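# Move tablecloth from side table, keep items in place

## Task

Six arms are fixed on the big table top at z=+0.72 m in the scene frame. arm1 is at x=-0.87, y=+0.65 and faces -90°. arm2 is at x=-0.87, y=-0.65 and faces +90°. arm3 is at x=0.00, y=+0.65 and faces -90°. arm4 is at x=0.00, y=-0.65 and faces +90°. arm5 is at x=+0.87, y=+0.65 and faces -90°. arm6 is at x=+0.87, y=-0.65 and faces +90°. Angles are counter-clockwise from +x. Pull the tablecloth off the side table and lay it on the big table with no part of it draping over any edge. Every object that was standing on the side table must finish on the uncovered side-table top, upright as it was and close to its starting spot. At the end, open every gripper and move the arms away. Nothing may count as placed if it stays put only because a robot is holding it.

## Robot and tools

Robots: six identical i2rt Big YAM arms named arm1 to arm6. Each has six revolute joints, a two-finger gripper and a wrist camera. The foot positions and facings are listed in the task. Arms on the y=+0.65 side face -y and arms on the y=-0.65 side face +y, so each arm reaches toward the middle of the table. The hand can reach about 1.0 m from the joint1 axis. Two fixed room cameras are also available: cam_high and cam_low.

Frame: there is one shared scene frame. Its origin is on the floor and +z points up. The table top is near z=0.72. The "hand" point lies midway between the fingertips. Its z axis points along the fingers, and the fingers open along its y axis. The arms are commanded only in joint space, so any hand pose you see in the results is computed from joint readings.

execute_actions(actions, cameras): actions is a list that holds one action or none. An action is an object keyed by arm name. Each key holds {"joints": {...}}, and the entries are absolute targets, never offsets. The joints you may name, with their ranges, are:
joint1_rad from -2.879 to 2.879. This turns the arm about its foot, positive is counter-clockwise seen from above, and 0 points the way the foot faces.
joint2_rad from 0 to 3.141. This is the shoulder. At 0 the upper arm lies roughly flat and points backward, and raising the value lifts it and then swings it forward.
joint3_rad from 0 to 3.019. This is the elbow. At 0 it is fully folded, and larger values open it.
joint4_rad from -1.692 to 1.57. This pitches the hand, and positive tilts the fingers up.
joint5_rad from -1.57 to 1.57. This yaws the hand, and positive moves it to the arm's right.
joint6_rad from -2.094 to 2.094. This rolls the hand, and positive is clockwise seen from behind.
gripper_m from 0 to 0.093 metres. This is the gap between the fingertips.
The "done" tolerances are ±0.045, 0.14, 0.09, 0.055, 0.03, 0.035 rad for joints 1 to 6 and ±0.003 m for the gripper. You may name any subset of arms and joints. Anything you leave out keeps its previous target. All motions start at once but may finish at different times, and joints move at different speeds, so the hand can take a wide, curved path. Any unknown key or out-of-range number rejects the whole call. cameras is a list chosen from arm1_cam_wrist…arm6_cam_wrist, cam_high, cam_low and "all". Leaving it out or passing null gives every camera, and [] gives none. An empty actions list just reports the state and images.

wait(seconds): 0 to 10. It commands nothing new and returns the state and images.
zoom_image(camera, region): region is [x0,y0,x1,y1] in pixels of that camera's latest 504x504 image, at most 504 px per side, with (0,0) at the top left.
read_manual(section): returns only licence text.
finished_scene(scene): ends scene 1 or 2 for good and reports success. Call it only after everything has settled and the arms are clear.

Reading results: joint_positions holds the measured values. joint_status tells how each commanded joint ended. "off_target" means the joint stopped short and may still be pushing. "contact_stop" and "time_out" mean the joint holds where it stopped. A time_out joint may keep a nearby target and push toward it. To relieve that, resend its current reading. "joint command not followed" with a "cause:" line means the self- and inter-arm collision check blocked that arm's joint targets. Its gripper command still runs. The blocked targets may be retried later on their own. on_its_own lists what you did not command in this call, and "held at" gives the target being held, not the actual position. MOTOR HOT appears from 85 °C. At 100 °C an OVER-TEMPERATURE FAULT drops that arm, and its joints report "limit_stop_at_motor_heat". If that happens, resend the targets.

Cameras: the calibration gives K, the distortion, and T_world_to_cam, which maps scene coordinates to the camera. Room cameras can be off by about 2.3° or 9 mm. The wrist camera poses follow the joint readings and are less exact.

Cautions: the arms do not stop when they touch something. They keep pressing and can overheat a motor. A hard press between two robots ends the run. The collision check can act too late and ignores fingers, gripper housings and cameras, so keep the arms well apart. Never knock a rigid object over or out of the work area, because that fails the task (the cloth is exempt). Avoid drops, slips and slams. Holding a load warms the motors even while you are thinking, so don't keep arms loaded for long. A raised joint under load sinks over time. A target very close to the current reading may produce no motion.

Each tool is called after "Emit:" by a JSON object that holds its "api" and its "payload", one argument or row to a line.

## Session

Emit:
{"api": "execute_actions", "payload": {
  "actions": []
}}

Scene clock: 0.00 s.
Motor temperatures (°C, as the motors report them): arm1=[26 24 26 28 24 24] | arm2=[25 27 27 25 25 24] | arm3=[27 26 29 24 27 26] | arm4=[25 26 26 27 27 26] | arm5=[26 26 29 27 25 25] | arm6=[24 30 26 24 26 23]
arm1.joint_positions: joint1_rad=-0.011 joint2_rad=+0.438 joint3_rad=+1.470 joint4_rad=-1.529 joint5_rad=-0.007 joint6_rad=-0.017 gripper_m=+0.094
arm1.joint_status: not commanded
arm1.hand: x=-0.8580 y=+0.5255 z=+1.3056 quat_wxyz=(-0.359, -0.592, -0.626, +0.359) (m; scene frame)
arm2.joint_positions: joint1_rad=+0.009 joint2_rad=+0.453 joint3_rad=+1.468 joint4_rad=-1.540 joint5_rad=-0.003 joint6_rad=-0.006 gripper_m=+0.095
arm2.joint_status: not commanded
arm2.hand: x=-0.8707 y=-0.5269 z=+1.2843 quat_wxyz=(-0.344, +0.627, -0.597, -0.365) (m; scene frame)
arm3.joint_positions: joint1_rad=-0.016 joint2_rad=+0.447 joint3_rad=+1.481 joint4_rad=-1.545 joint5_rad=+0.011 joint6_rad=-0.002 gripper_m=+0.095
arm3.joint_status: not commanded
arm3.hand: x=-0.0041 y=+0.5309 z=+1.2929 quat_wxyz=(-0.352, -0.615, -0.605, +0.363) (m; scene frame)
arm4.joint_positions: joint1_rad=+0.005 joint2_rad=+0.450 joint3_rad=+1.481 joint4_rad=-1.523 joint5_rad=-0.013 joint6_rad=+0.009 gripper_m=+0.095
arm4.joint_status: not commanded
arm4.hand: x=-0.0164 y=-0.5307 z=+1.3684 quat_wxyz=(-0.353, +0.625, -0.586, -0.376) (m; scene frame)
arm5.joint_positions: joint1_rad=-0.006 joint2_rad=+0.454 joint3_rad=+1.482 joint4_rad=-1.533 joint5_rad=-0.005 joint6_rad=-0.003 gripper_m=+0.095
arm5.joint_status: not commanded
arm5.hand: x=+0.8696 y=+0.5267 z=+1.3332 quat_wxyz=(-0.359, -0.610, -0.608, +0.360) (m; scene frame)
arm6.joint_positions: joint1_rad=+0.002 joint2_rad=+0.455 joint3_rad=+1.453 joint4_rad=-1.534 joint5_rad=-0.012 joint6_rad=+0.011 gripper_m=+0.094
arm6.joint_status: not commanded
arm6.hand: x=+0.8687 y=-0.5189 z=+1.3095 quat_wxyz=(-0.342, +0.615, -0.615, -0.356) (m; scene frame)
pictures: arm1_cam_wrist, arm2_cam_wrist, arm3_cam_wrist, arm4_cam_wrist, arm5_cam_wrist, arm6_cam_wrist, cam_high, cam_low
Images, in order (width x height): arm1_cam_wrist 504x504, arm2_cam_wrist 504x504, arm3_cam_wrist 504x504, arm4_cam_wrist 504x504, arm5_cam_wrist 504x504, arm6_cam_wrist 504x504, cam_high 504x504, cam_low 504x504.

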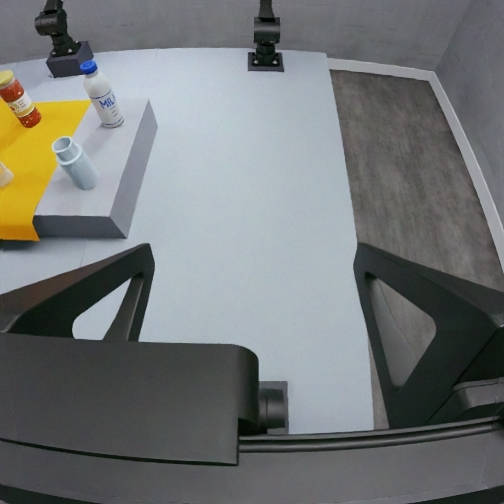

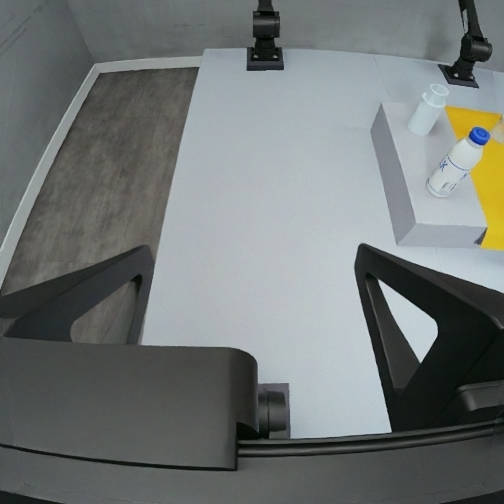

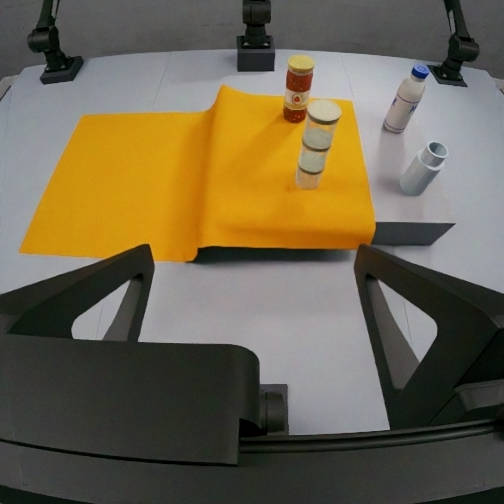

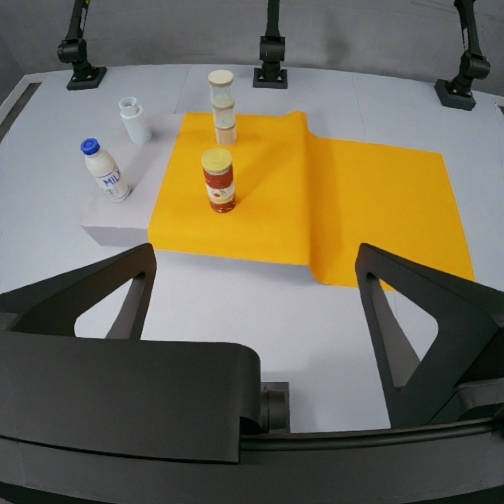

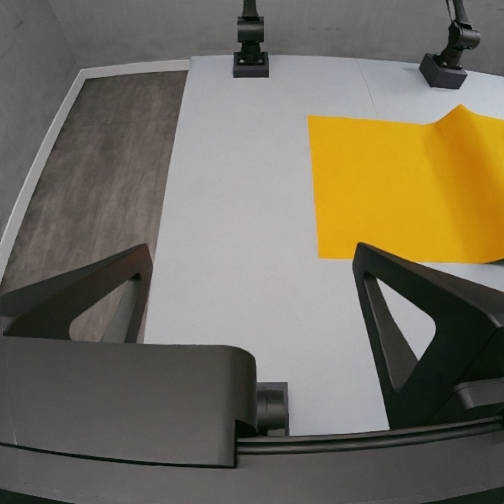

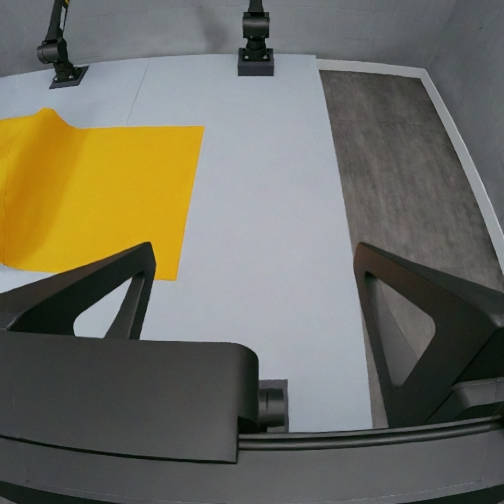

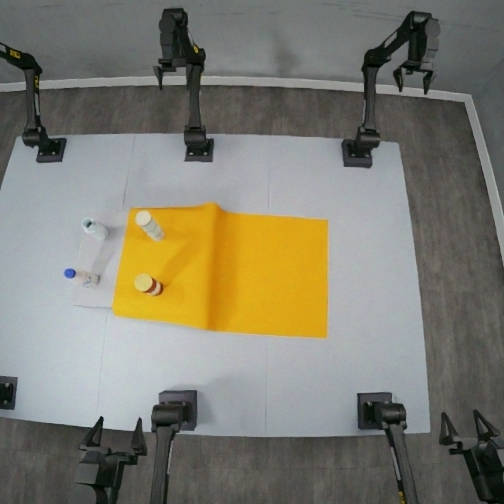

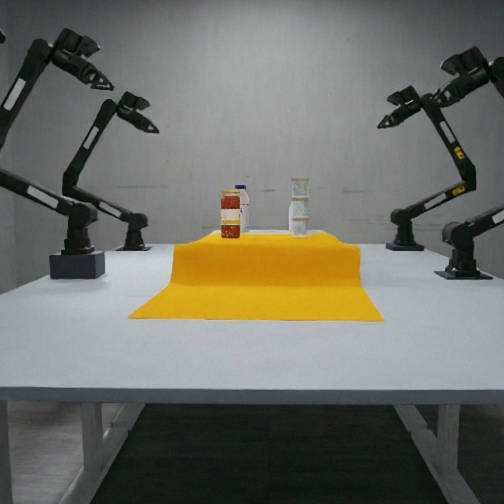

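Emit:
{"api": "execute_actions", "payload": {
  "actions": [
    {"arm3":{"joints":{"joint1_rad":-0.27,"joint2_rad":0.9,"joint3_rad":0.26,"joint4_rad":0.6}},"arm4":{"joints":{"joint1_rad":0.18,"joint2_rad":1.2,"joint3_rad":0.2,"joint4_rad":0.88}},"arm5":{"joints":{"joint1_rad":-1.15,"joint2_rad":2.2,"joint3_rad":2.39,"joint4_rad":-1.06,"joint6_rad":2.05}},"arm6":{"joints":{"joint1_rad":1.15,"joint2_rad":2.2,"joint3_rad":2.46,"joint4_rad":-1.13,"joint6_rad":-2.05}}}
  ],
  "cameras": []
}}

Emit:
{"api": "execute_actions", "payload": {
  "actions": [
    {"arm3":{"joints":{"joint2_rad":1.273,"joint3_rad":0.345,"joint4_rad":0.83}},"arm4":{"joints":{"joint2_rad":1.5,"joint3_rad":0.26,"joint4_rad":1.12}},"arm5":{"joints":{"joint1_rad":-1.18,"joint2_rad":2.52}},"arm6":{"joints":{"joint1_rad":1.23,"joint2_rad":2.54}}}
  ],
  "cameras": ["arm3_cam_wrist","arm4_cam_wrist","arm5_cam_wrist","arm6_cam_wrist"]
}}

Scene clock: 10.40 s.
Motor temperatures (°C, as the motors report them): arm1=[26 24 28 28 24 24] | arm2=[25 27 29 25 25 24] | arm3=[27 27 31 24 27 26] | arm4=[25 26 28 27 27 26] | arm5=[26 27 31 28 25 25] | arm6=[24 31 28 24 26 23]
arm1.joint_positions: joint1_rad=-0.011 joint2_rad=+0.438 joint3_rad=+1.470 joint4_rad=-1.529 joint5_rad=-0.007 joint6_rad=-0.017 gripper_m=+0.094
arm1.joint_status: not commanded
arm1.hand: x=-0.8580 y=+0.5255 z=+1.3056 quat_wxyz=(-0.359, -0.592, -0.626, +0.359) (m; scene frame)
arm2.joint_positions: joint1_rad=+0.009 joint2_rad=+0.453 joint3_rad=+1.468 joint4_rad=-1.540 joint5_rad=-0.003 joint6_rad=-0.006 gripper_m=+0.095
arm2.joint_status: not commanded
arm2.hand: x=-0.8707 y=-0.5269 z=+1.2843 quat_wxyz=(-0.344, +0.627, -0.597, -0.365) (m; scene frame)
arm3.joint_positions: joint1_rad=-0.264 joint2_rad=+0.912 joint3_rad=+0.257 joint4_rad=+0.577 joint5_rad=+0.011 joint6_rad=-0.002 gripper_m=+0.095
arm3.joint_status: all done
arm3.hand: x=-0.1028 y=+0.2721 z=+0.9492 quat_wxyz=(-0.411, -0.584, -0.445, +0.541) (m; scene frame)
arm4.joint_positions: joint1_rad=+0.168 joint2_rad=+1.201 joint3_rad=+0.197 joint4_rad=+0.855 joint5_rad=-0.013 joint6_rad=+0.009 gripper_m=+0.095
arm4.joint_status: all done
arm4.hand: x=-0.0902 y=-0.2640 z=+0.9507 quat_wxyz=(-0.407, +0.594, -0.469, -0.512) (m; scene frame)
arm5.joint_positions: joint1_rad=-1.156 joint2_rad=+2.188 joint3_rad=+2.348 joint4_rad=-1.067 joint5_rad=-0.006 joint6_rad=+2.040 gripper_m=+0.095
arm5.joint_status: all done
arm5.hand: x=+0.1142 y=+0.3196 z=+1.0357 quat_wxyz=(-0.309, -0.649, +0.687, +0.108) (m; scene frame)
arm6.joint_positions: joint1_rad=+1.159 joint2_rad=+2.199 joint3_rad=+2.420 joint4_rad=-1.134 joint5_rad=-0.011 joint6_rad=-2.033 gripper_m=+0.094
arm6.joint_status: all done
arm6.hand: x=+0.1156 y=-0.3231 z=+1.0422 quat_wxyz=(-0.301, +0.651, +0.687, -0.117) (m; scene frame)
pictures: none
No camera images: the call's "cameras" was empty. Leave "cameras" out to get every camera's image.

Scene clock: 11.77 s.
Motor temperatures (°C, as the motors report them): arm1=[26 24 28 28 24 24] | arm2=[25 27 29 25 25 24] | arm3=[27 27 31 24 27 26] | arm4=[25 26 28 27 27 26] | arm5=[26 27 31 28 25 25] | arm6=[24 31 28 24 26 23]
arm1.joint_positions: joint1_rad=-0.011 joint2_rad=+0.438 joint3_rad=+1.470 joint4_rad=-1.529 joint5_rad=-0.007 joint6_rad=-0.017 gripper_m=+0.094
arm1.joint_status: not commanded
arm1.hand: x=-0.8580 y=+0.5255 z=+1.3056 quat_wxyz=(-0.359, -0.592, -0.626, +0.359) (m; scene frame)
arm2.joint_positions: joint1_rad=+0.009 joint2_rad=+0.453 joint3_rad=+1.468 joint4_rad=-1.540 joint5_rad=-0.003 joint6_rad=-0.006 gripper_m=+0.095
arm2.joint_status: not commanded
arm2.hand: x=-0.8707 y=-0.5269 z=+1.2843 quat_wxyz=(-0.344, +0.627, -0.597, -0.365) (m; scene frame)
arm3.joint_positions: joint1_rad=-0.264 joint2_rad=+1.271 joint3_rad=+0.306 joint4_rad=+0.807 joint5_rad=+0.011 joint6_rad=-0.002 gripper_m=+0.095
arm3.joint_status: all done
arm3.hand: x=-0.1139 y=+0.2300 z=+0.8896 quat_wxyz=(-0.393, -0.605, -0.461, +0.517) (m; scene frame)
arm4.joint_positions: joint1_rad=+0.168 joint2_rad=+1.495 joint3_rad=+0.229 joint4_rad=+1.096 joint5_rad=-0.013 joint6_rad=+0.009 gripper_m=+0.095
arm4.joint_status: all done
arm4.hand: x=-0.0942 y=-0.2432 z=+0.9079 quat_wxyz=(-0.402, +0.599, -0.474, -0.505) (m; scene frame)
arm5.joint_positions: joint1_rad=-1.181 joint2_rad=+2.509 joint3_rad=+2.380 joint4_rad=-1.065 joint5_rad=-0.007 joint6_rad=+2.045 gripper_m=+0.095
arm5.joint_status: all done
arm5.hand: x=+0.0952 y=+0.3345 z=+0.7896 quat_wxyz=(-0.177, -0.664, +0.724, +0.062) (m; scene frame)
arm6.joint_positions: joint1_rad=+1.240 joint2_rad=+2.534 joint3_rad=+2.441 joint4_rad=-1.134 joint5_rad=-0.011 joint6_rad=-2.036 gripper_m=+0.094
arm6.joint_status: all done
arm6.hand: x=+0.0795 y=-0.3821 z=+0.7814 quat_wxyz=(-0.156, +0.647, +0.743, -0.071) (m; scene frame)
pictures: arm3_cam_wrist, arm4_cam_wrist, arm5_cam_wrist, arm6_cam_wrist
camera_calibration (this result's frames):
arm3_cam_wrist: T_world_to_cam=[[-0.968722, 0.248102, 0.00481572, -0.175152], [0.171324, 0.682727, -0.710304, 0.495576], [-0.179515, -0.687262, -0.703879, 0.884992], [0, 0, 0, 1]] pos_world=[-0.0957077, 0.313333, 0.97578]
arm4_cam_wrist: T_world_to_cam=[[0.970181, 0.242379, 0.0010123, 0.147569], [0.17513, -0.6981, -0.694252, 0.479313], [-0.167565, 0.673727, -0.719732, 0.924738], [0, 0, 0, 1]] pos_world=[-0.072157, -0.32418, 0.998177]
arm5_cam_wrist: T_world_to_cam=[[0.938674, -0.131067, -0.318924, 0.20818], [0.133705, -0.714209, 0.687044, -0.30665], [-0.317827, -0.687552, -0.652885, 0.891567], [0, 0, 0, 1]] pos_world=[0.128951, 0.421271, 0.859166]
arm6_cam_wrist: T_world_to_cam=[[-0.939684, -0.150576, 0.307117, -0.224399], [0.0998659, 0.737986, 0.667385, -0.241886], [-0.32714, 0.657802, -0.678437, 0.932521], [0, 0, 0, 1]] pos_world=[0.118357, -0.468694, 0.863004]
Images, in order (width x height): arm3_cam_wrist 504x504, arm4_cam_wrist 504x504, arm5_cam_wrist 504x504, arm6_cam_wrist 504x504.

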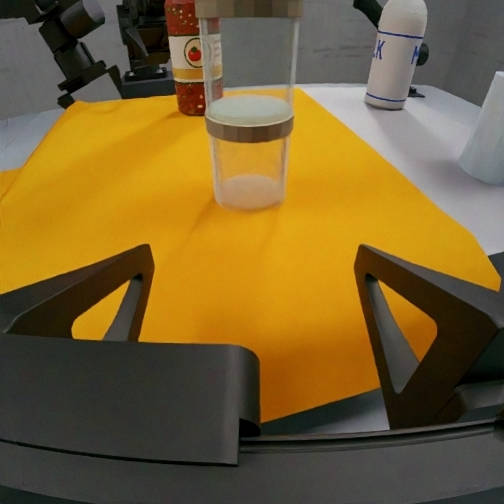

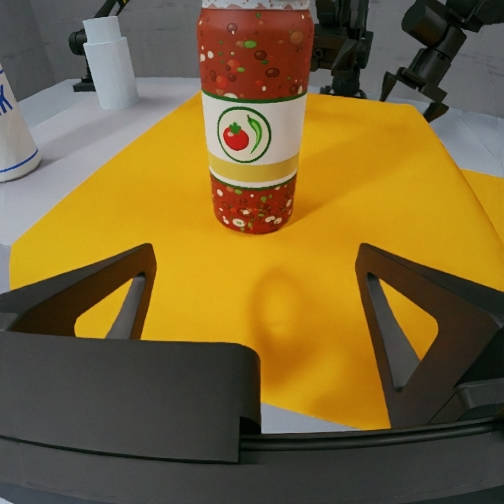

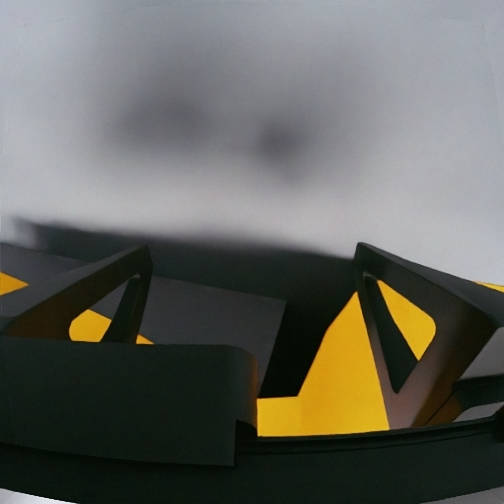

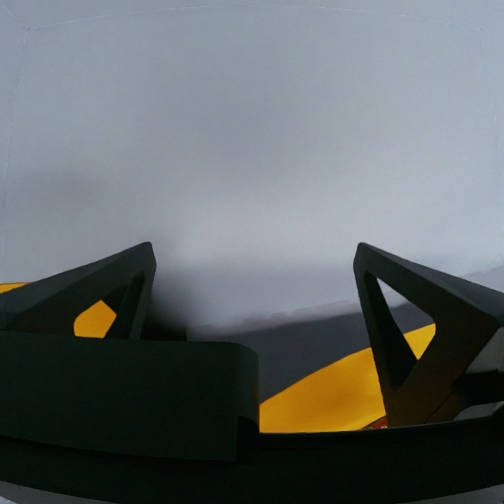

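Emit:
{"api": "execute_actions", "payload": {
  "actions": [
    {"arm3":{"joints":{"joint2_rad":1.655,"joint3_rad":0.705,"joint4_rad":0.85}},"arm4":{"joints":{"joint2_rad":1.79,"joint3_rad":0.62,"joint4_rad":1.03}},"arm5":{"joints":{"joint1_rad":-1.08,"joint2_rad":2.535,"joint4_rad":-1.1}},"arm6":{"joints":{"joint1_rad":1.115,"joint2_rad":2.55,"joint4_rad":-1.17}}}
  ],
  "cameras": ["arm3_cam_wrist","arm4_cam_wrist","arm5_cam_wrist","arm6_cam_wrist","cam_low"]
}}

Scene clock: 16.67 s.
Motor temperatures (°C, as the motors report them): arm1=[26 24 28 28 24 24] | arm2=[25 27 29 25 25 24] | arm3=[27 27 33 24 27 26] | arm4=[25 26 28 27 27 26] | arm5=[26 29 33 27 25 25] | arm6=[24 32 29 24 26 23]
arm1.joint_positions: joint1_rad=-0.011 joint2_rad=+0.438 joint3_rad=+1.470 joint4_rad=-1.529 joint5_rad=-0.007 joint6_rad=-0.017 gripper_m=+0.094
arm1.joint_status: not commanded
arm1.hand: x=-0.8580 y=+0.5255 z=+1.3056 quat_wxyz=(-0.359, -0.592, -0.626, +0.359) (m; scene frame)
arm2.joint_positions: joint1_rad=+0.009 joint2_rad=+0.453 joint3_rad=+1.468 joint4_rad=-1.540 joint5_rad=-0.003 joint6_rad=-0.006 gripper_m=+0.095
arm2.joint_status: not commanded
arm2.hand: x=-0.8707 y=-0.5269 z=+1.2843 quat_wxyz=(-0.344, +0.627, -0.597, -0.365) (m; scene frame)
arm3.joint_positions: joint1_rad=-0.264 joint2_rad=+1.649 joint3_rad=+0.667 joint4_rad=+0.829 joint5_rad=+0.011 joint6_rad=-0.002 gripper_m=+0.095
arm3.joint_status: all done
arm3.hand: x=-0.1496 y=+0.0955 z=+0.8780 quat_wxyz=(-0.394, -0.603, -0.460, +0.519) (m; scene frame)
arm4.joint_positions: joint1_rad=+0.168 joint2_rad=+1.784 joint3_rad=+0.594 joint4_rad=+1.037 joint5_rad=-0.013 joint6_rad=+0.009 gripper_m=+0.095
arm4.joint_status: all done
arm4.hand: x=-0.1236 y=-0.1107 z=+0.8956 quat_wxyz=(-0.406, +0.595, -0.470, -0.510) (m; scene frame)
arm5.joint_positions: joint1_rad=-1.076 joint2_rad=+2.519 joint3_rad=+2.380 joint4_rad=-1.083 joint5_rad=-0.003 joint6_rad=+2.055 gripper_m=+0.095
arm5.joint_status: all done
arm5.hand: x=+0.1371 y=+0.2576 z=+0.7803 quat_wxyz=(-0.167, -0.699, +0.694, +0.049) (m; scene frame)
arm6.joint_positions: joint1_rad=+1.112 joint2_rad=+2.536 joint3_rad=+2.441 joint4_rad=-1.157 joint5_rad=-0.013 joint6_rad=-2.038 gripper_m=+0.094
arm6.joint_status: all done
arm6.hand: x=+0.1249 y=-0.2862 z=+0.7771 quat_wxyz=(-0.148, +0.694, +0.702, -0.058) (m; scene frame)
pictures: arm3_cam_wrist, arm4_cam_wrist, arm5_cam_wrist, arm6_cam_wrist, cam_low
camera_calibration (this result's frames):
arm3_cam_wrist: T_world_to_cam=[[-0.968713, 0.248134, 0.00486458, -0.176319], [0.170283, 0.678787, -0.714319, 0.589018], [-0.180549, -0.691143, -0.699803, 0.774589], [0, 0, 0, 1]] pos_world=[-0.131251, 0.179284, 0.963665]
arm4_cam_wrist: T_world_to_cam=[[0.970122, 0.242613, 0.00147559, 0.14359], [0.172517, -0.685532, -0.707308, 0.581167], [-0.17059, 0.686429, -0.706904, 0.811219], [0, 0, 0, 1]] pos_world=[-0.101175, -0.193272, 0.984306]
arm5_cam_wrist: T_world_to_cam=[[0.954395, -0.0377506, -0.296151, 0.11184], [0.183964, -0.706906, 0.682965, -0.366452], [-0.235133, -0.706299, -0.667723, 0.850959], [0, 0, 0, 1]] pos_world=[0.160764, 0.346207, 0.8516]
arm6_cam_wrist: T_world_to_cam=[[-0.957826, -0.0282829, 0.285954, -0.112252], [0.176395, 0.727702, 0.662823, -0.323283], [-0.226836, 0.68531, -0.692023, 0.887295], [0, 0, 0, 1]] pos_world=[0.150778, -0.375994, 0.860407]
Images, in order (width x height): arm3_cam_wrist 504x504, arm4_cam_wrist 504x504, arm5_cam_wrist 504x504, arm6_cam_wrist 504x504, cam_low 504x504.

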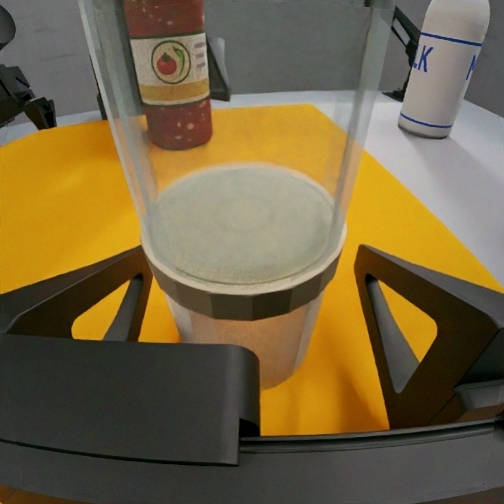

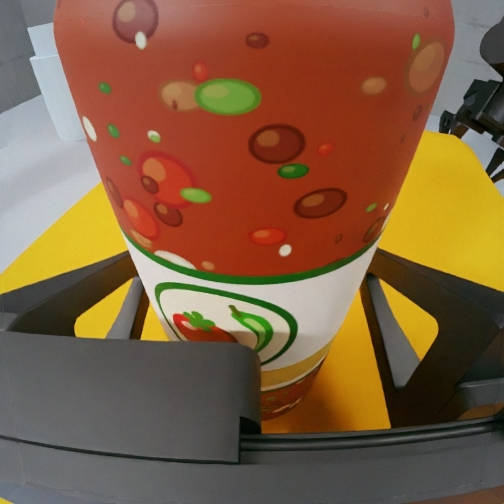

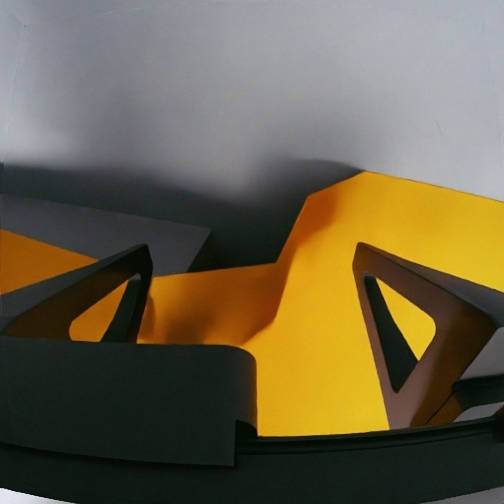

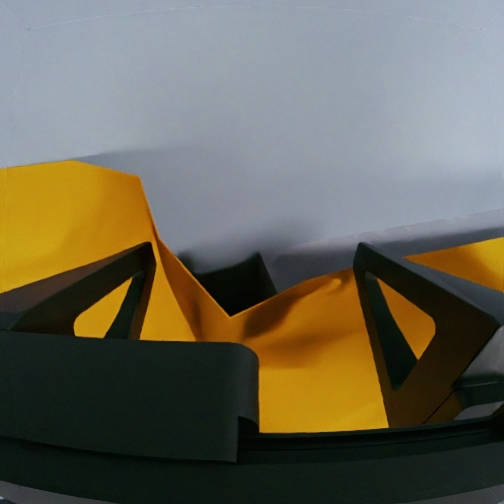

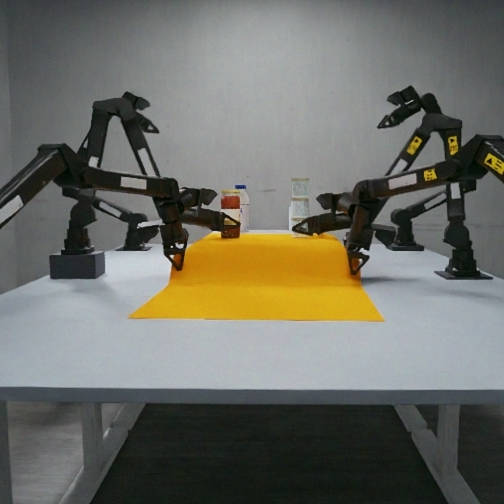

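Emit:
{"api": "execute_actions", "payload": {
  "actions": [
    {"arm3":{"joints":{"joint1_rad":-0.247,"joint2_rad":1.705,"joint3_rad":0.745}},"arm4":{"joints":{"gripper_m":0.04}},"arm6":{"joints":{"joint1_rad":1.085}}}
  ],
  "cameras": []
}}

Emit:
{"api": "execute_actions", "payload": {
  "actions": [
    {"arm3":{"joints":{"gripper_m":0.04}},"arm5":{"joints":{"gripper_m":0}},"arm6":{"joints":{"gripper_m":0}}}
  ],
  "cameras": ["arm3_cam_wrist"]
}}

Emit:
{"api": "execute_actions", "payload": {
  "actions": [
    {"arm3":{"joints":{"joint2_rad":1.56,"joint4_rad":0.74}},"arm4":{"joints":{"joint2_rad":1.62,"joint4_rad":0.93}}}
  ],
  "cameras": ["arm5_cam_wrist","arm6_cam_wrist","cam_low"]
}}

Scene clock: 24.80 s.
Motor temperatures (°C, as the motors report them): arm1=[26 24 29 28 24 24] | arm2=[25 27 30 25 25 24] | arm3=[27 27 34 25 27 26] | arm4=[25 27 29 27 27 26] | arm5=[26 32 34 27 25 25] | arm6=[24 34 30 24 26 23]
arm1.joint_positions: joint1_rad=-0.011 joint2_rad=+0.438 joint3_rad=+1.470 joint4_rad=-1.529 joint5_rad=-0.007 joint6_rad=-0.017 gripper_m=+0.094
arm1.joint_status: not commanded
arm1.hand: x=-0.8580 y=+0.5255 z=+1.3056 quat_wxyz=(-0.359, -0.592, -0.626, +0.359) (m; scene frame)
arm2.joint_positions: joint1_rad=+0.009 joint2_rad=+0.453 joint3_rad=+1.468 joint4_rad=-1.540 joint5_rad=-0.003 joint6_rad=-0.006 gripper_m=+0.095
arm2.joint_status: not commanded
arm2.hand: x=-0.8707 y=-0.5269 z=+1.2843 quat_wxyz=(-0.344, +0.627, -0.597, -0.365) (m; scene frame)
arm3.joint_positions: joint1_rad=-0.255 joint2_rad=+1.693 joint3_rad=+0.705 joint4_rad=+0.829 joint5_rad=+0.011 joint6_rad=-0.002 gripper_m=+0.095
arm3.joint_status: all done
arm3.hand: x=-0.1484 y=+0.0806 z=+0.8704 quat_wxyz=(-0.395, -0.603, -0.464, +0.516) (m; scene frame)
arm4.joint_positions: joint1_rad=+0.169 joint2_rad=+1.784 joint3_rad=+0.594 joint4_rad=+1.037 joint5_rad=-0.014 joint6_rad=+0.012 gripper_m=+0.066
arm4.joint_status: gripper_m off_target (ended at +0.066, target +0.040)
arm4.hand: x=-0.1242 y=-0.1109 z=+0.8955 quat_wxyz=(-0.405, +0.595, -0.470, -0.511) (m; scene frame)
arm5.joint_positions: joint1_rad=-1.076 joint2_rad=+2.519 joint3_rad=+2.380 joint4_rad=-1.083 joint5_rad=-0.003 joint6_rad=+2.055 gripper_m=+0.095
arm5.joint_status: not commanded
arm5.hand: x=+0.1371 y=+0.2576 z=+0.7803 quat_wxyz=(-0.167, -0.699, +0.694, +0.049) (m; scene frame)
arm6.joint_positions: joint1_rad=+1.092 joint2_rad=+2.536 joint3_rad=+2.441 joint4_rad=-1.157 joint5_rad=-0.013 joint6_rad=-2.038 gripper_m=+0.094
arm6.joint_status: all done
arm6.hand: x=+0.1322 y=-0.2714 z=+0.7770 quat_wxyz=(-0.149, +0.701, +0.695, -0.056) (m; scene frame)
pictures: none
No camera images: the call's "cameras" was empty. Leave "cameras" out to get every camera's image.

Scene clock: 25.70 s.
Motor temperatures (°C, as the motors report them): arm1=[26 24 29 28 24 24] | arm2=[25 27 30 25 25 24] | arm3=[27 27 34 25 27 26] | arm4=[25 27 29 27 27 26] | arm5=[26 32 34 27 25 25] | arm6=[24 34 31 24 26 23]
arm1.joint_positions: joint1_rad=-0.011 joint2_rad=+0.438 joint3_rad=+1.470 joint4_rad=-1.529 joint5_rad=-0.007 joint6_rad=-0.017 gripper_m=+0.094
arm1.joint_status: not commanded
arm1.hand: x=-0.8580 y=+0.5255 z=+1.3056 quat_wxyz=(-0.359, -0.592, -0.626, +0.359) (m; scene frame)
arm2.joint_positions: joint1_rad=+0.009 joint2_rad=+0.453 joint3_rad=+1.468 joint4_rad=-1.540 joint5_rad=-0.003 joint6_rad=-0.006 gripper_m=+0.095
arm2.joint_status: not commanded
arm2.hand: x=-0.8707 y=-0.5269 z=+1.2843 quat_wxyz=(-0.344, +0.627, -0.597, -0.365) (m; scene frame)
arm3.joint_positions: joint1_rad=-0.255 joint2_rad=+1.693 joint3_rad=+0.705 joint4_rad=+0.829 joint5_rad=+0.011 joint6_rad=-0.002 gripper_m=+0.058
arm3.joint_status: gripper_m off_target (ended at +0.058, target +0.040)
arm3.hand: x=-0.1485 y=+0.0806 z=+0.8704 quat_wxyz=(-0.394, -0.603, -0.464, +0.516) (m; scene frame)
arm4.joint_positions: joint1_rad=+0.169 joint2_rad=+1.784 joint3_rad=+0.594 joint4_rad=+1.037 joint5_rad=-0.014 joint6_rad=+0.012 gripper_m=+0.066
arm4.joint_status: not commanded
arm4.hand: x=-0.1242 y=-0.1109 z=+0.8955 quat_wxyz=(-0.405, +0.595, -0.470, -0.511) (m; scene frame)
arm5.joint_positions: joint1_rad=-1.078 joint2_rad=+2.518 joint3_rad=+2.380 joint4_rad=-1.085 joint5_rad=-0.003 joint6_rad=+2.055 gripper_m=+0.002
arm5.joint_status: all done
arm5.hand: x=+0.1367 y=+0.2591 z=+0.7811 quat_wxyz=(-0.166, -0.698, +0.694, +0.049) (m; scene frame)
arm6.joint_positions: joint1_rad=+1.093 joint2_rad=+2.536 joint3_rad=+2.444 joint4_rad=-1.155 joint5_rad=-0.018 joint6_rad=-2.044 gripper_m=+0.001
arm6.joint_status: all done
arm6.hand: x=+0.1307 y=-0.2721 z=+0.7782 quat_wxyz=(-0.150, +0.698, +0.698, -0.059) (m; scene frame)
pictures: arm3_cam_wrist
camera_calibration (this result's frames):
arm3_cam_wrist: T_world_to_cam=[[-0.970705, 0.240207, 0.00563015, -0.171844], [0.165334, 0.684768, -0.709759, 0.588297], [-0.174345, -0.688036, -0.704423, 0.763906], [0, 0, 0, 1]] pos_world=[-0.130893, 0.164026, 0.956629]
Images, in order (width x height): arm3_cam_wrist 504x504.

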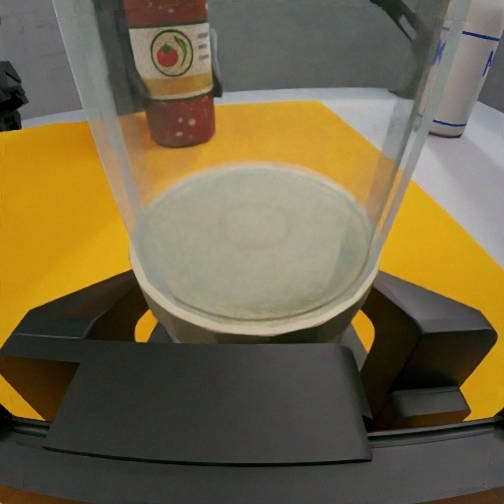

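Scene clock: 26.73 s.
Motor temperatures (°C, as the motors report them): arm1=[26 24 29 28 24 24] | arm2=[25 27 30 25 25 24] | arm3=[27 27 34 25 27 26] | arm4=[25 27 29 27 27 26] | arm5=[26 32 34 27 25 25] | arm6=[24 34 31 24 26 23]
arm1.joint_positions: joint1_rad=-0.011 joint2_rad=+0.438 joint3_rad=+1.470 joint4_rad=-1.529 joint5_rad=-0.007 joint6_rad=-0.017 gripper_m=+0.094
arm1.joint_status: not commanded
arm1.hand: x=-0.8580 y=+0.5255 z=+1.3056 quat_wxyz=(-0.359, -0.592, -0.626, +0.359) (m; scene frame)
arm2.joint_positions: joint1_rad=+0.009 joint2_rad=+0.453 joint3_rad=+1.468 joint4_rad=-1.540 joint5_rad=-0.003 joint6_rad=-0.006 gripper_m=+0.095
arm2.joint_status: not commanded
arm2.hand: x=-0.8707 y=-0.5269 z=+1.2843 quat_wxyz=(-0.344, +0.627, -0.597, -0.365) (m; scene frame)
arm3.joint_positions: joint1_rad=-0.255 joint2_rad=+1.594 joint3_rad=+0.705 joint4_rad=+0.732 joint5_rad=+0.011 joint6_rad=-0.002 gripper_m=+0.058
arm3.joint_status: all done
arm3.hand: x=-0.1470 y=+0.0868 z=+0.9022 quat_wxyz=(-0.395, -0.602, -0.464, +0.516) (m; scene frame)
arm4.joint_positions: joint1_rad=+0.169 joint2_rad=+1.685 joint3_rad=+0.595 joint4_rad=+0.904 joint5_rad=-0.012 joint6_rad=+0.012 gripper_m=+0.066
arm4.joint_status: all done
arm4.hand: x=-0.1236 y=-0.1135 z=+0.9162 quat_wxyz=(-0.398, +0.603, -0.477, -0.501) (m; scene frame)
arm5.joint_positions: joint1_rad=-1.078 joint2_rad=+2.518 joint3_rad=+2.380 joint4_rad=-1.085 joint5_rad=-0.003 joint6_rad=+2.055 gripper_m=+0.002
arm5.joint_status: not commanded
arm5.hand: x=+0.1367 y=+0.2591 z=+0.7811 quat_wxyz=(-0.166, -0.698, +0.694, +0.049) (m; scene frame)
arm6.joint_positions: joint1_rad=+1.093 joint2_rad=+2.537 joint3_rad=+2.444 joint4_rad=-1.155 joint5_rad=-0.015 joint6_rad=-2.044 gripper_m=+0.001
arm6.joint_status: not commanded
arm6.hand: x=+0.1310 y=-0.2716 z=+0.7779 quat_wxyz=(-0.150, +0.698, +0.698, -0.058) (m; scene frame)
pictures: arm5_cam_wrist, arm6_cam_wrist, cam_low
camera_calibration (this result's frames):
arm5_cam_wrist: T_world_to_cam=[[0.954521, -0.0394648, -0.295521, 0.112515], [0.182155, -0.7075, 0.682835, -0.365294], [-0.236029, -0.705611, -0.668135, 0.852714], [0, 0, 0, 1]] pos_world=[0.160408, 0.347679, 0.852414]
arm6_cam_wrist: T_world_to_cam=[[-0.957099, -0.0166921, 0.28928, -0.10574], [0.187866, 0.724335, 0.663359, -0.338343], [-0.220608, 0.689246, -0.690124, 0.878078], [0, 0, 0, 1]] pos_world=[0.15607, -0.361903, 0.861015]
Images, in order (width x height): arm5_cam_wrist 504x504, arm6_cam_wrist 504x504, cam_low 504x504.

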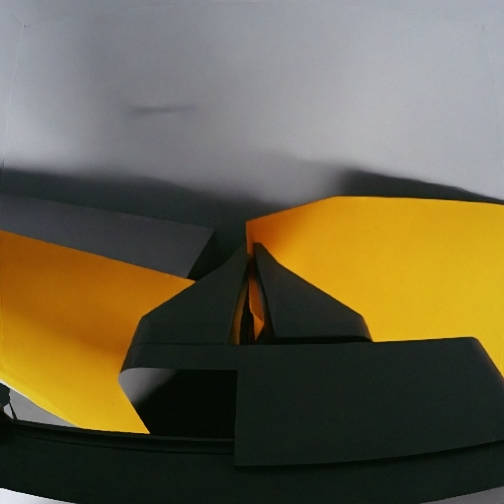

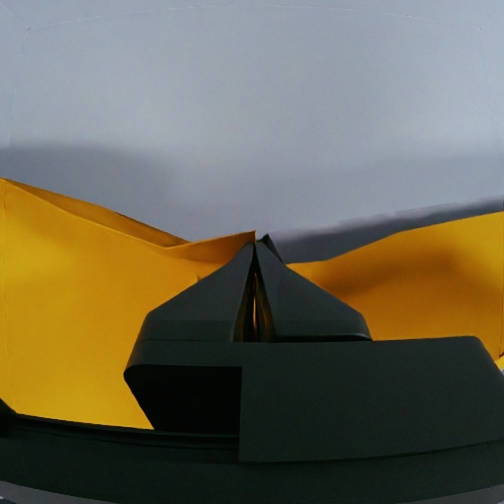

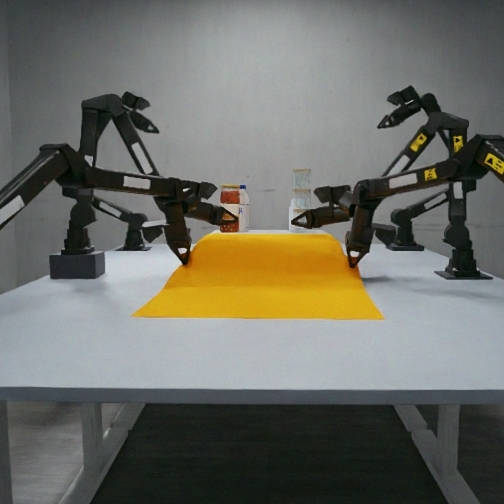

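Emit:
{"api": "execute_actions", "payload": {
  "actions": [
    {"arm5":{"joints":{"joint1_rad":-0.76,"joint2_rad":1.82,"joint3_rad":1.3,"joint4_rad":-0.75}},"arm6":{"joints":{"joint1_rad":0.76,"joint2_rad":1.81,"joint3_rad":1.3,"joint4_rad":-0.76}}}
  ],
  "cameras": ["cam_high","cam_low"]
}}

Scene clock: 30.93 s.
Motor temperatures (°C, as the motors report them): arm1=[26 24 29 28 24 24] | arm2=[25 27 30 25 25 24] | arm3=[27 28 35 25 27 26] | arm4=[25 27 29 27 27 26] | arm5=[26 33 34 27 25 25] | arm6=[24 34 31 24 26 23]
arm1.joint_positions: joint1_rad=-0.011 joint2_rad=+0.438 joint3_rad=+1.470 joint4_rad=-1.529 joint5_rad=-0.007 joint6_rad=-0.017 gripper_m=+0.094
arm1.joint_status: not commanded
arm1.hand: x=-0.8580 y=+0.5255 z=+1.3056 quat_wxyz=(-0.359, -0.592, -0.626, +0.359) (m; scene frame)
arm2.joint_positions: joint1_rad=+0.009 joint2_rad=+0.453 joint3_rad=+1.468 joint4_rad=-1.540 joint5_rad=-0.003 joint6_rad=-0.006 gripper_m=+0.095
arm2.joint_status: not commanded
arm2.hand: x=-0.8707 y=-0.5269 z=+1.2843 quat_wxyz=(-0.344, +0.627, -0.597, -0.365) (m; scene frame)
arm3.joint_positions: joint1_rad=-0.255 joint2_rad=+1.594 joint3_rad=+0.705 joint4_rad=+0.732 joint5_rad=+0.011 joint6_rad=-0.002 gripper_m=+0.058
arm3.joint_status: not commanded
arm3.hand: x=-0.1470 y=+0.0868 z=+0.9022 quat_wxyz=(-0.395, -0.602, -0.464, +0.516) (m; scene frame)
arm4.joint_positions: joint1_rad=+0.169 joint2_rad=+1.685 joint3_rad=+0.595 joint4_rad=+0.904 joint5_rad=-0.012 joint6_rad=+0.012 gripper_m=+0.066
arm4.joint_status: not commanded
arm4.hand: x=-0.1236 y=-0.1135 z=+0.9162 quat_wxyz=(-0.398, +0.603, -0.477, -0.501) (m; scene frame)
arm5.joint_positions: joint1_rad=-0.765 joint2_rad=+1.831 joint3_rad=+1.286 joint4_rad=-0.765 joint5_rad=-0.007 joint6_rad=+2.055 gripper_m=+0.001
arm5.joint_status: all done
arm5.hand: x=+0.4712 y=+0.2360 z=+0.8110 quat_wxyz=(-0.129, -0.804, +0.581, +0.015) (m; scene frame)
arm6.joint_positions: joint1_rad=+0.764 joint2_rad=+1.821 joint3_rad=+1.283 joint4_rad=-0.771 joint5_rad=-0.010 joint6_rad=-2.044 gripper_m=+0.001
arm6.joint_status: all done
arm6.hand: x=+0.4714 y=-0.2381 z=+0.8036 quat_wxyz=(-0.128, +0.806, +0.577, -0.025) (m; scene frame)
pictures: cam_high, cam_low
Images, in order (width x height): cam_high 504x504, cam_low 504x504.

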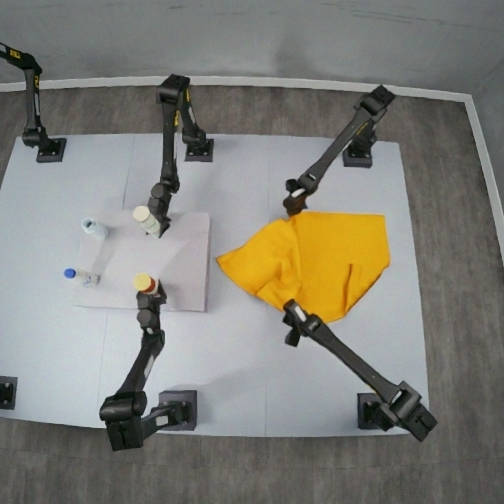

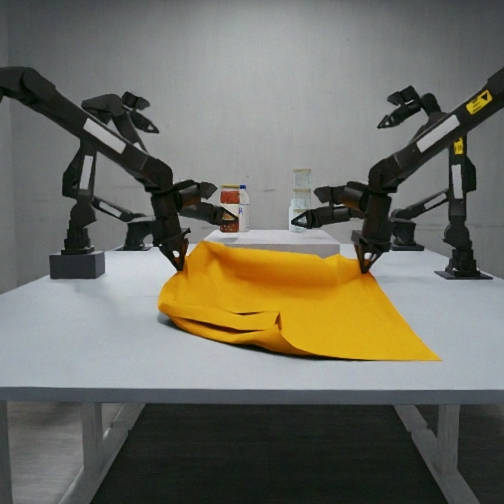

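Emit:
{"api": "execute_actions", "payload": {
  "actions": [
    {"arm3":{"joints":{"joint2_rad":1.698,"joint4_rad":0.862}},"arm4":{"joints":{"joint2_rad":1.78,"joint4_rad":1.085}},"arm5":{"joints":{"joint1_rad":-0.7}},"arm6":{"joints":{"joint1_rad":0.66}}}
  ],
  "cameras": ["cam_high"]
}}

Emit:
{"api": "execute_actions", "payload": {
  "actions": [
    {"arm3":{"joints":{"gripper_m":0.093}},"arm4":{"joints":{"gripper_m":0.093,"joint4_rad":1.05}},"arm5":{"joints":{"gripper_m":0.093}},"arm6":{"joints":{"gripper_m":0.093}}}
  ],
  "cameras": []
}}

Emit:
{"api": "execute_actions", "payload": {
  "actions": [
    {"arm3":{"joints":{"joint2_rad":1.0,"joint3_rad":0.13,"joint4_rad":0.75}},"arm4":{"joints":{"joint2_rad":1.3,"joint3_rad":0.05,"joint4_rad":1.1}},"arm5":{"joints":{"joint2_rad":1.2}},"arm6":{"joints":{"joint2_rad":1.2}}}
  ],
  "cameras": ["cam_high","cam_low"]
}}

Scene clock: 38.37 s.
Motor temperatures (°C, as the motors report them): arm1=[26 24 29 28 24 24] | arm2=[25 27 30 25 25 24] | arm3=[27 28 35 25 27 26] | arm4=[25 28 29 27 27 26] | arm5=[26 32 35 27 25 25] | arm6=[24 34 31 24 26 23]
arm1.joint_positions: joint1_rad=-0.011 joint2_rad=+0.438 joint3_rad=+1.470 joint4_rad=-1.529 joint5_rad=-0.007 joint6_rad=-0.017 gripper_m=+0.094
arm1.joint_status: not commanded
arm1.hand: x=-0.8580 y=+0.5255 z=+1.3056 quat_wxyz=(-0.359, -0.592, -0.626, +0.359) (m; scene frame)
arm2.joint_positions: joint1_rad=+0.009 joint2_rad=+0.453 joint3_rad=+1.468 joint4_rad=-1.540 joint5_rad=-0.003 joint6_rad=-0.006 gripper_m=+0.095
arm2.joint_status: not commanded
arm2.hand: x=-0.8707 y=-0.5269 z=+1.2843 quat_wxyz=(-0.344, +0.627, -0.597, -0.365) (m; scene frame)
arm3.joint_positions: joint1_rad=-0.255 joint2_rad=+1.697 joint3_rad=+0.708 joint4_rad=+0.834 joint5_rad=+0.011 joint6_rad=-0.003 gripper_m=+0.058
arm3.joint_status: all done
arm3.hand: x=-0.1488 y=+0.0795 z=+0.8704 quat_wxyz=(-0.395, -0.602, -0.463, +0.517) (m; scene frame)
arm4.joint_positions: joint1_rad=+0.169 joint2_rad=+1.785 joint3_rad=+0.595 joint4_rad=+1.040 joint5_rad=-0.012 joint6_rad=+0.012 gripper_m=+0.066
arm4.joint_status: all done
arm4.hand: x=-0.1240 y=-0.1103 z=+0.8958 quat_wxyz=(-0.406, +0.594, -0.470, -0.512) (m; scene frame)
arm5.joint_positions: joint1_rad=-0.702 joint2_rad=+1.831 joint3_rad=+1.286 joint4_rad=-0.765 joint5_rad=-0.002 joint6_rad=+2.055 gripper_m=+0.001
arm5.joint_status: all done
arm5.hand: x=+0.4975 y=+0.2123 z=+0.8110 quat_wxyz=(-0.130, -0.821, +0.555, +0.013) (m; scene frame)
arm6.joint_positions: joint1_rad=+0.655 joint2_rad=+1.821 joint3_rad=+1.283 joint4_rad=-0.771 joint5_rad=-0.013 joint6_rad=-2.044 gripper_m=+0.001
arm6.joint_status: all done
arm6.hand: x=+0.5186 y=-0.1972 z=+0.8034 quat_wxyz=(-0.129, +0.837, +0.532, -0.020) (m; scene frame)
pictures: cam_high
Images, in order (width x height): cam_high 504x504.

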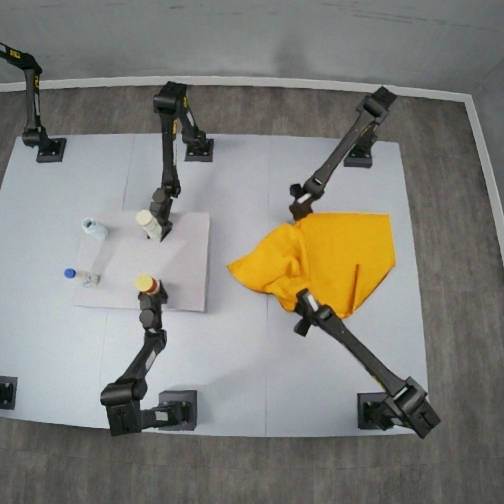

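Scene clock: 39.07 s.
Motor temperatures (°C, as the motors report them): arm1=[26 24 29 28 24 24] | arm2=[25 27 31 25 25 24] | arm3=[27 28 35 25 27 26] | arm4=[25 28 29 27 27 26] | arm5=[26 32 35 27 25 25] | arm6=[24 34 31 24 26 23]
arm1.joint_positions: joint1_rad=-0.011 joint2_rad=+0.438 joint3_rad=+1.470 joint4_rad=-1.529 joint5_rad=-0.007 joint6_rad=-0.017 gripper_m=+0.094
arm1.joint_status: not commanded
arm1.hand: x=-0.8580 y=+0.5255 z=+1.3056 quat_wxyz=(-0.359, -0.592, -0.626, +0.359) (m; scene frame)
arm2.joint_positions: joint1_rad=+0.009 joint2_rad=+0.453 joint3_rad=+1.468 joint4_rad=-1.540 joint5_rad=-0.003 joint6_rad=-0.006 gripper_m=+0.095
arm2.joint_status: not commanded
arm2.hand: x=-0.8707 y=-0.5269 z=+1.2843 quat_wxyz=(-0.344, +0.627, -0.597, -0.365) (m; scene frame)
arm3.joint_positions: joint1_rad=-0.255 joint2_rad=+1.697 joint3_rad=+0.708 joint4_rad=+0.839 joint5_rad=+0.011 joint6_rad=-0.003 gripper_m=+0.093
arm3.joint_status: all done
arm3.hand: x=-0.1488 y=+0.0793 z=+0.8716 quat_wxyz=(-0.396, -0.600, -0.462, +0.518) (m; scene frame)
arm4.joint_positions: joint1_rad=+0.169 joint2_rad=+1.785 joint3_rad=+0.596 joint4_rad=+1.040 joint5_rad=-0.012 joint6_rad=+0.012 gripper_m=+0.093
arm4.joint_status: all done
arm4.hand: x=-0.1241 y=-0.1101 z=+0.8961 quat_wxyz=(-0.406, +0.594, -0.470, -0.512) (m; scene frame)
arm5.joint_positions: joint1_rad=-0.702 joint2_rad=+1.831 joint3_rad=+1.286 joint4_rad=-0.765 joint5_rad=-0.003 joint6_rad=+2.055 gripper_m=+0.093
arm5.joint_status: all done
arm5.hand: x=+0.4976 y=+0.2122 z=+0.8110 quat_wxyz=(-0.130, -0.821, +0.555, +0.013) (m; scene frame)
arm6.joint_positions: joint1_rad=+0.655 joint2_rad=+1.821 joint3_rad=+1.283 joint4_rad=-0.771 joint5_rad=-0.013 joint6_rad=-2.044 gripper_m=+0.093
arm6.joint_status: all done
arm6.hand: x=+0.5186 y=-0.1972 z=+0.8034 quat_wxyz=(-0.129, +0.837, +0.532, -0.020) (m; scene frame)
pictures: none
No camera images: the call's "cameras" was empty. Leave "cameras" out to get every camera's image.

Scene clock: 40.67 s.
Motor temperatures (°C, as the motors report them): arm1=[26 24 29 28 24 24] | arm2=[25 27 31 25 25 24] | arm3=[27 28 35 25 27 26] | arm4=[25 28 29 27 27 26] | arm5=[26 32 35 27 25 25] | arm6=[24 34 31 24 26 23]
arm1.joint_positions: joint1_rad=-0.011 joint2_rad=+0.438 joint3_rad=+1.470 joint4_rad=-1.529 joint5_rad=-0.007 joint6_rad=-0.017 gripper_m=+0.094
arm1.joint_status: not commanded
arm1.hand: x=-0.8580 y=+0.5255 z=+1.3056 quat_wxyz=(-0.359, -0.592, -0.626, +0.359) (m; scene frame)
arm2.joint_positions: joint1_rad=+0.009 joint2_rad=+0.453 joint3_rad=+1.468 joint4_rad=-1.540 joint5_rad=-0.003 joint6_rad=-0.006 gripper_m=+0.095
arm2.joint_status: not commanded
arm2.hand: x=-0.8707 y=-0.5269 z=+1.2843 quat_wxyz=(-0.344, +0.627, -0.597, -0.365) (m; scene frame)
arm3.joint_positions: joint1_rad=-0.255 joint2_rad=+1.008 joint3_rad=+0.127 joint4_rad=+0.758 joint5_rad=+0.011 joint6_rad=-0.003 gripper_m=+0.093
arm3.joint_status: all done
arm3.hand: x=-0.0929 y=+0.2976 z=+0.8921 quat_wxyz=(-0.403, -0.593, -0.457, +0.526) (m; scene frame)
arm4.joint_positions: joint1_rad=+0.169 joint2_rad=+1.313 joint3_rad=+0.048 joint4_rad=+1.082 joint5_rad=-0.012 joint6_rad=+0.012 gripper_m=+0.093
arm4.joint_status: all done
arm4.hand: x=-0.0791 y=-0.3116 z=+0.9056 quat_wxyz=(-0.398, +0.602, -0.477, -0.502) (m; scene frame)
arm5.joint_positions: joint1_rad=-0.702 joint2_rad=+1.205 joint3_rad=+1.286 joint4_rad=-0.765 joint5_rad=-0.004 joint6_rad=+2.055 gripper_m=+0.093
arm5.joint_status: all done
arm5.hand: x=+0.5326 y=+0.2533 z=+1.1517 quat_wxyz=(-0.427, -0.748, +0.505, +0.046) (m; scene frame)
arm6.joint_positions: joint1_rad=+0.655 joint2_rad=+1.203 joint3_rad=+1.283 joint4_rad=-0.771 joint5_rad=-0.013 joint6_rad=-2.044 gripper_m=+0.093
arm6.joint_status: all done
arm6.hand: x=+0.5521 y=-0.2390 z=+1.1382 quat_wxyz=(-0.423, +0.763, +0.487, -0.046) (m; scene frame)
pictures: cam_high, cam_low
Images, in order (width x height): cam_high 504x504, cam_low 504x504.

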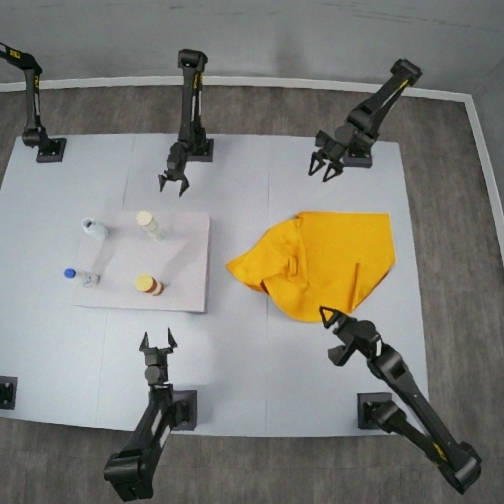

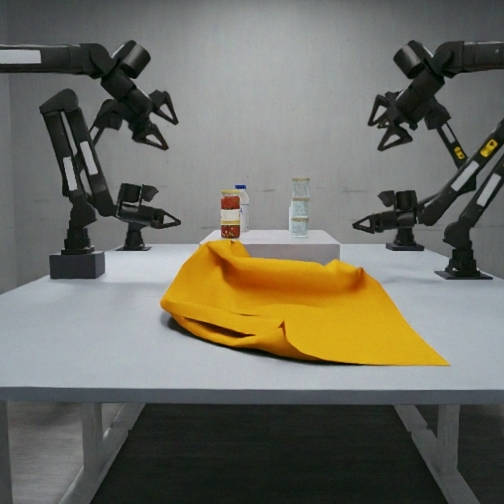

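Emit:
{"api": "finished_scene", "payload": {
  "scene": 2
}}

The scene is finished: the task was done.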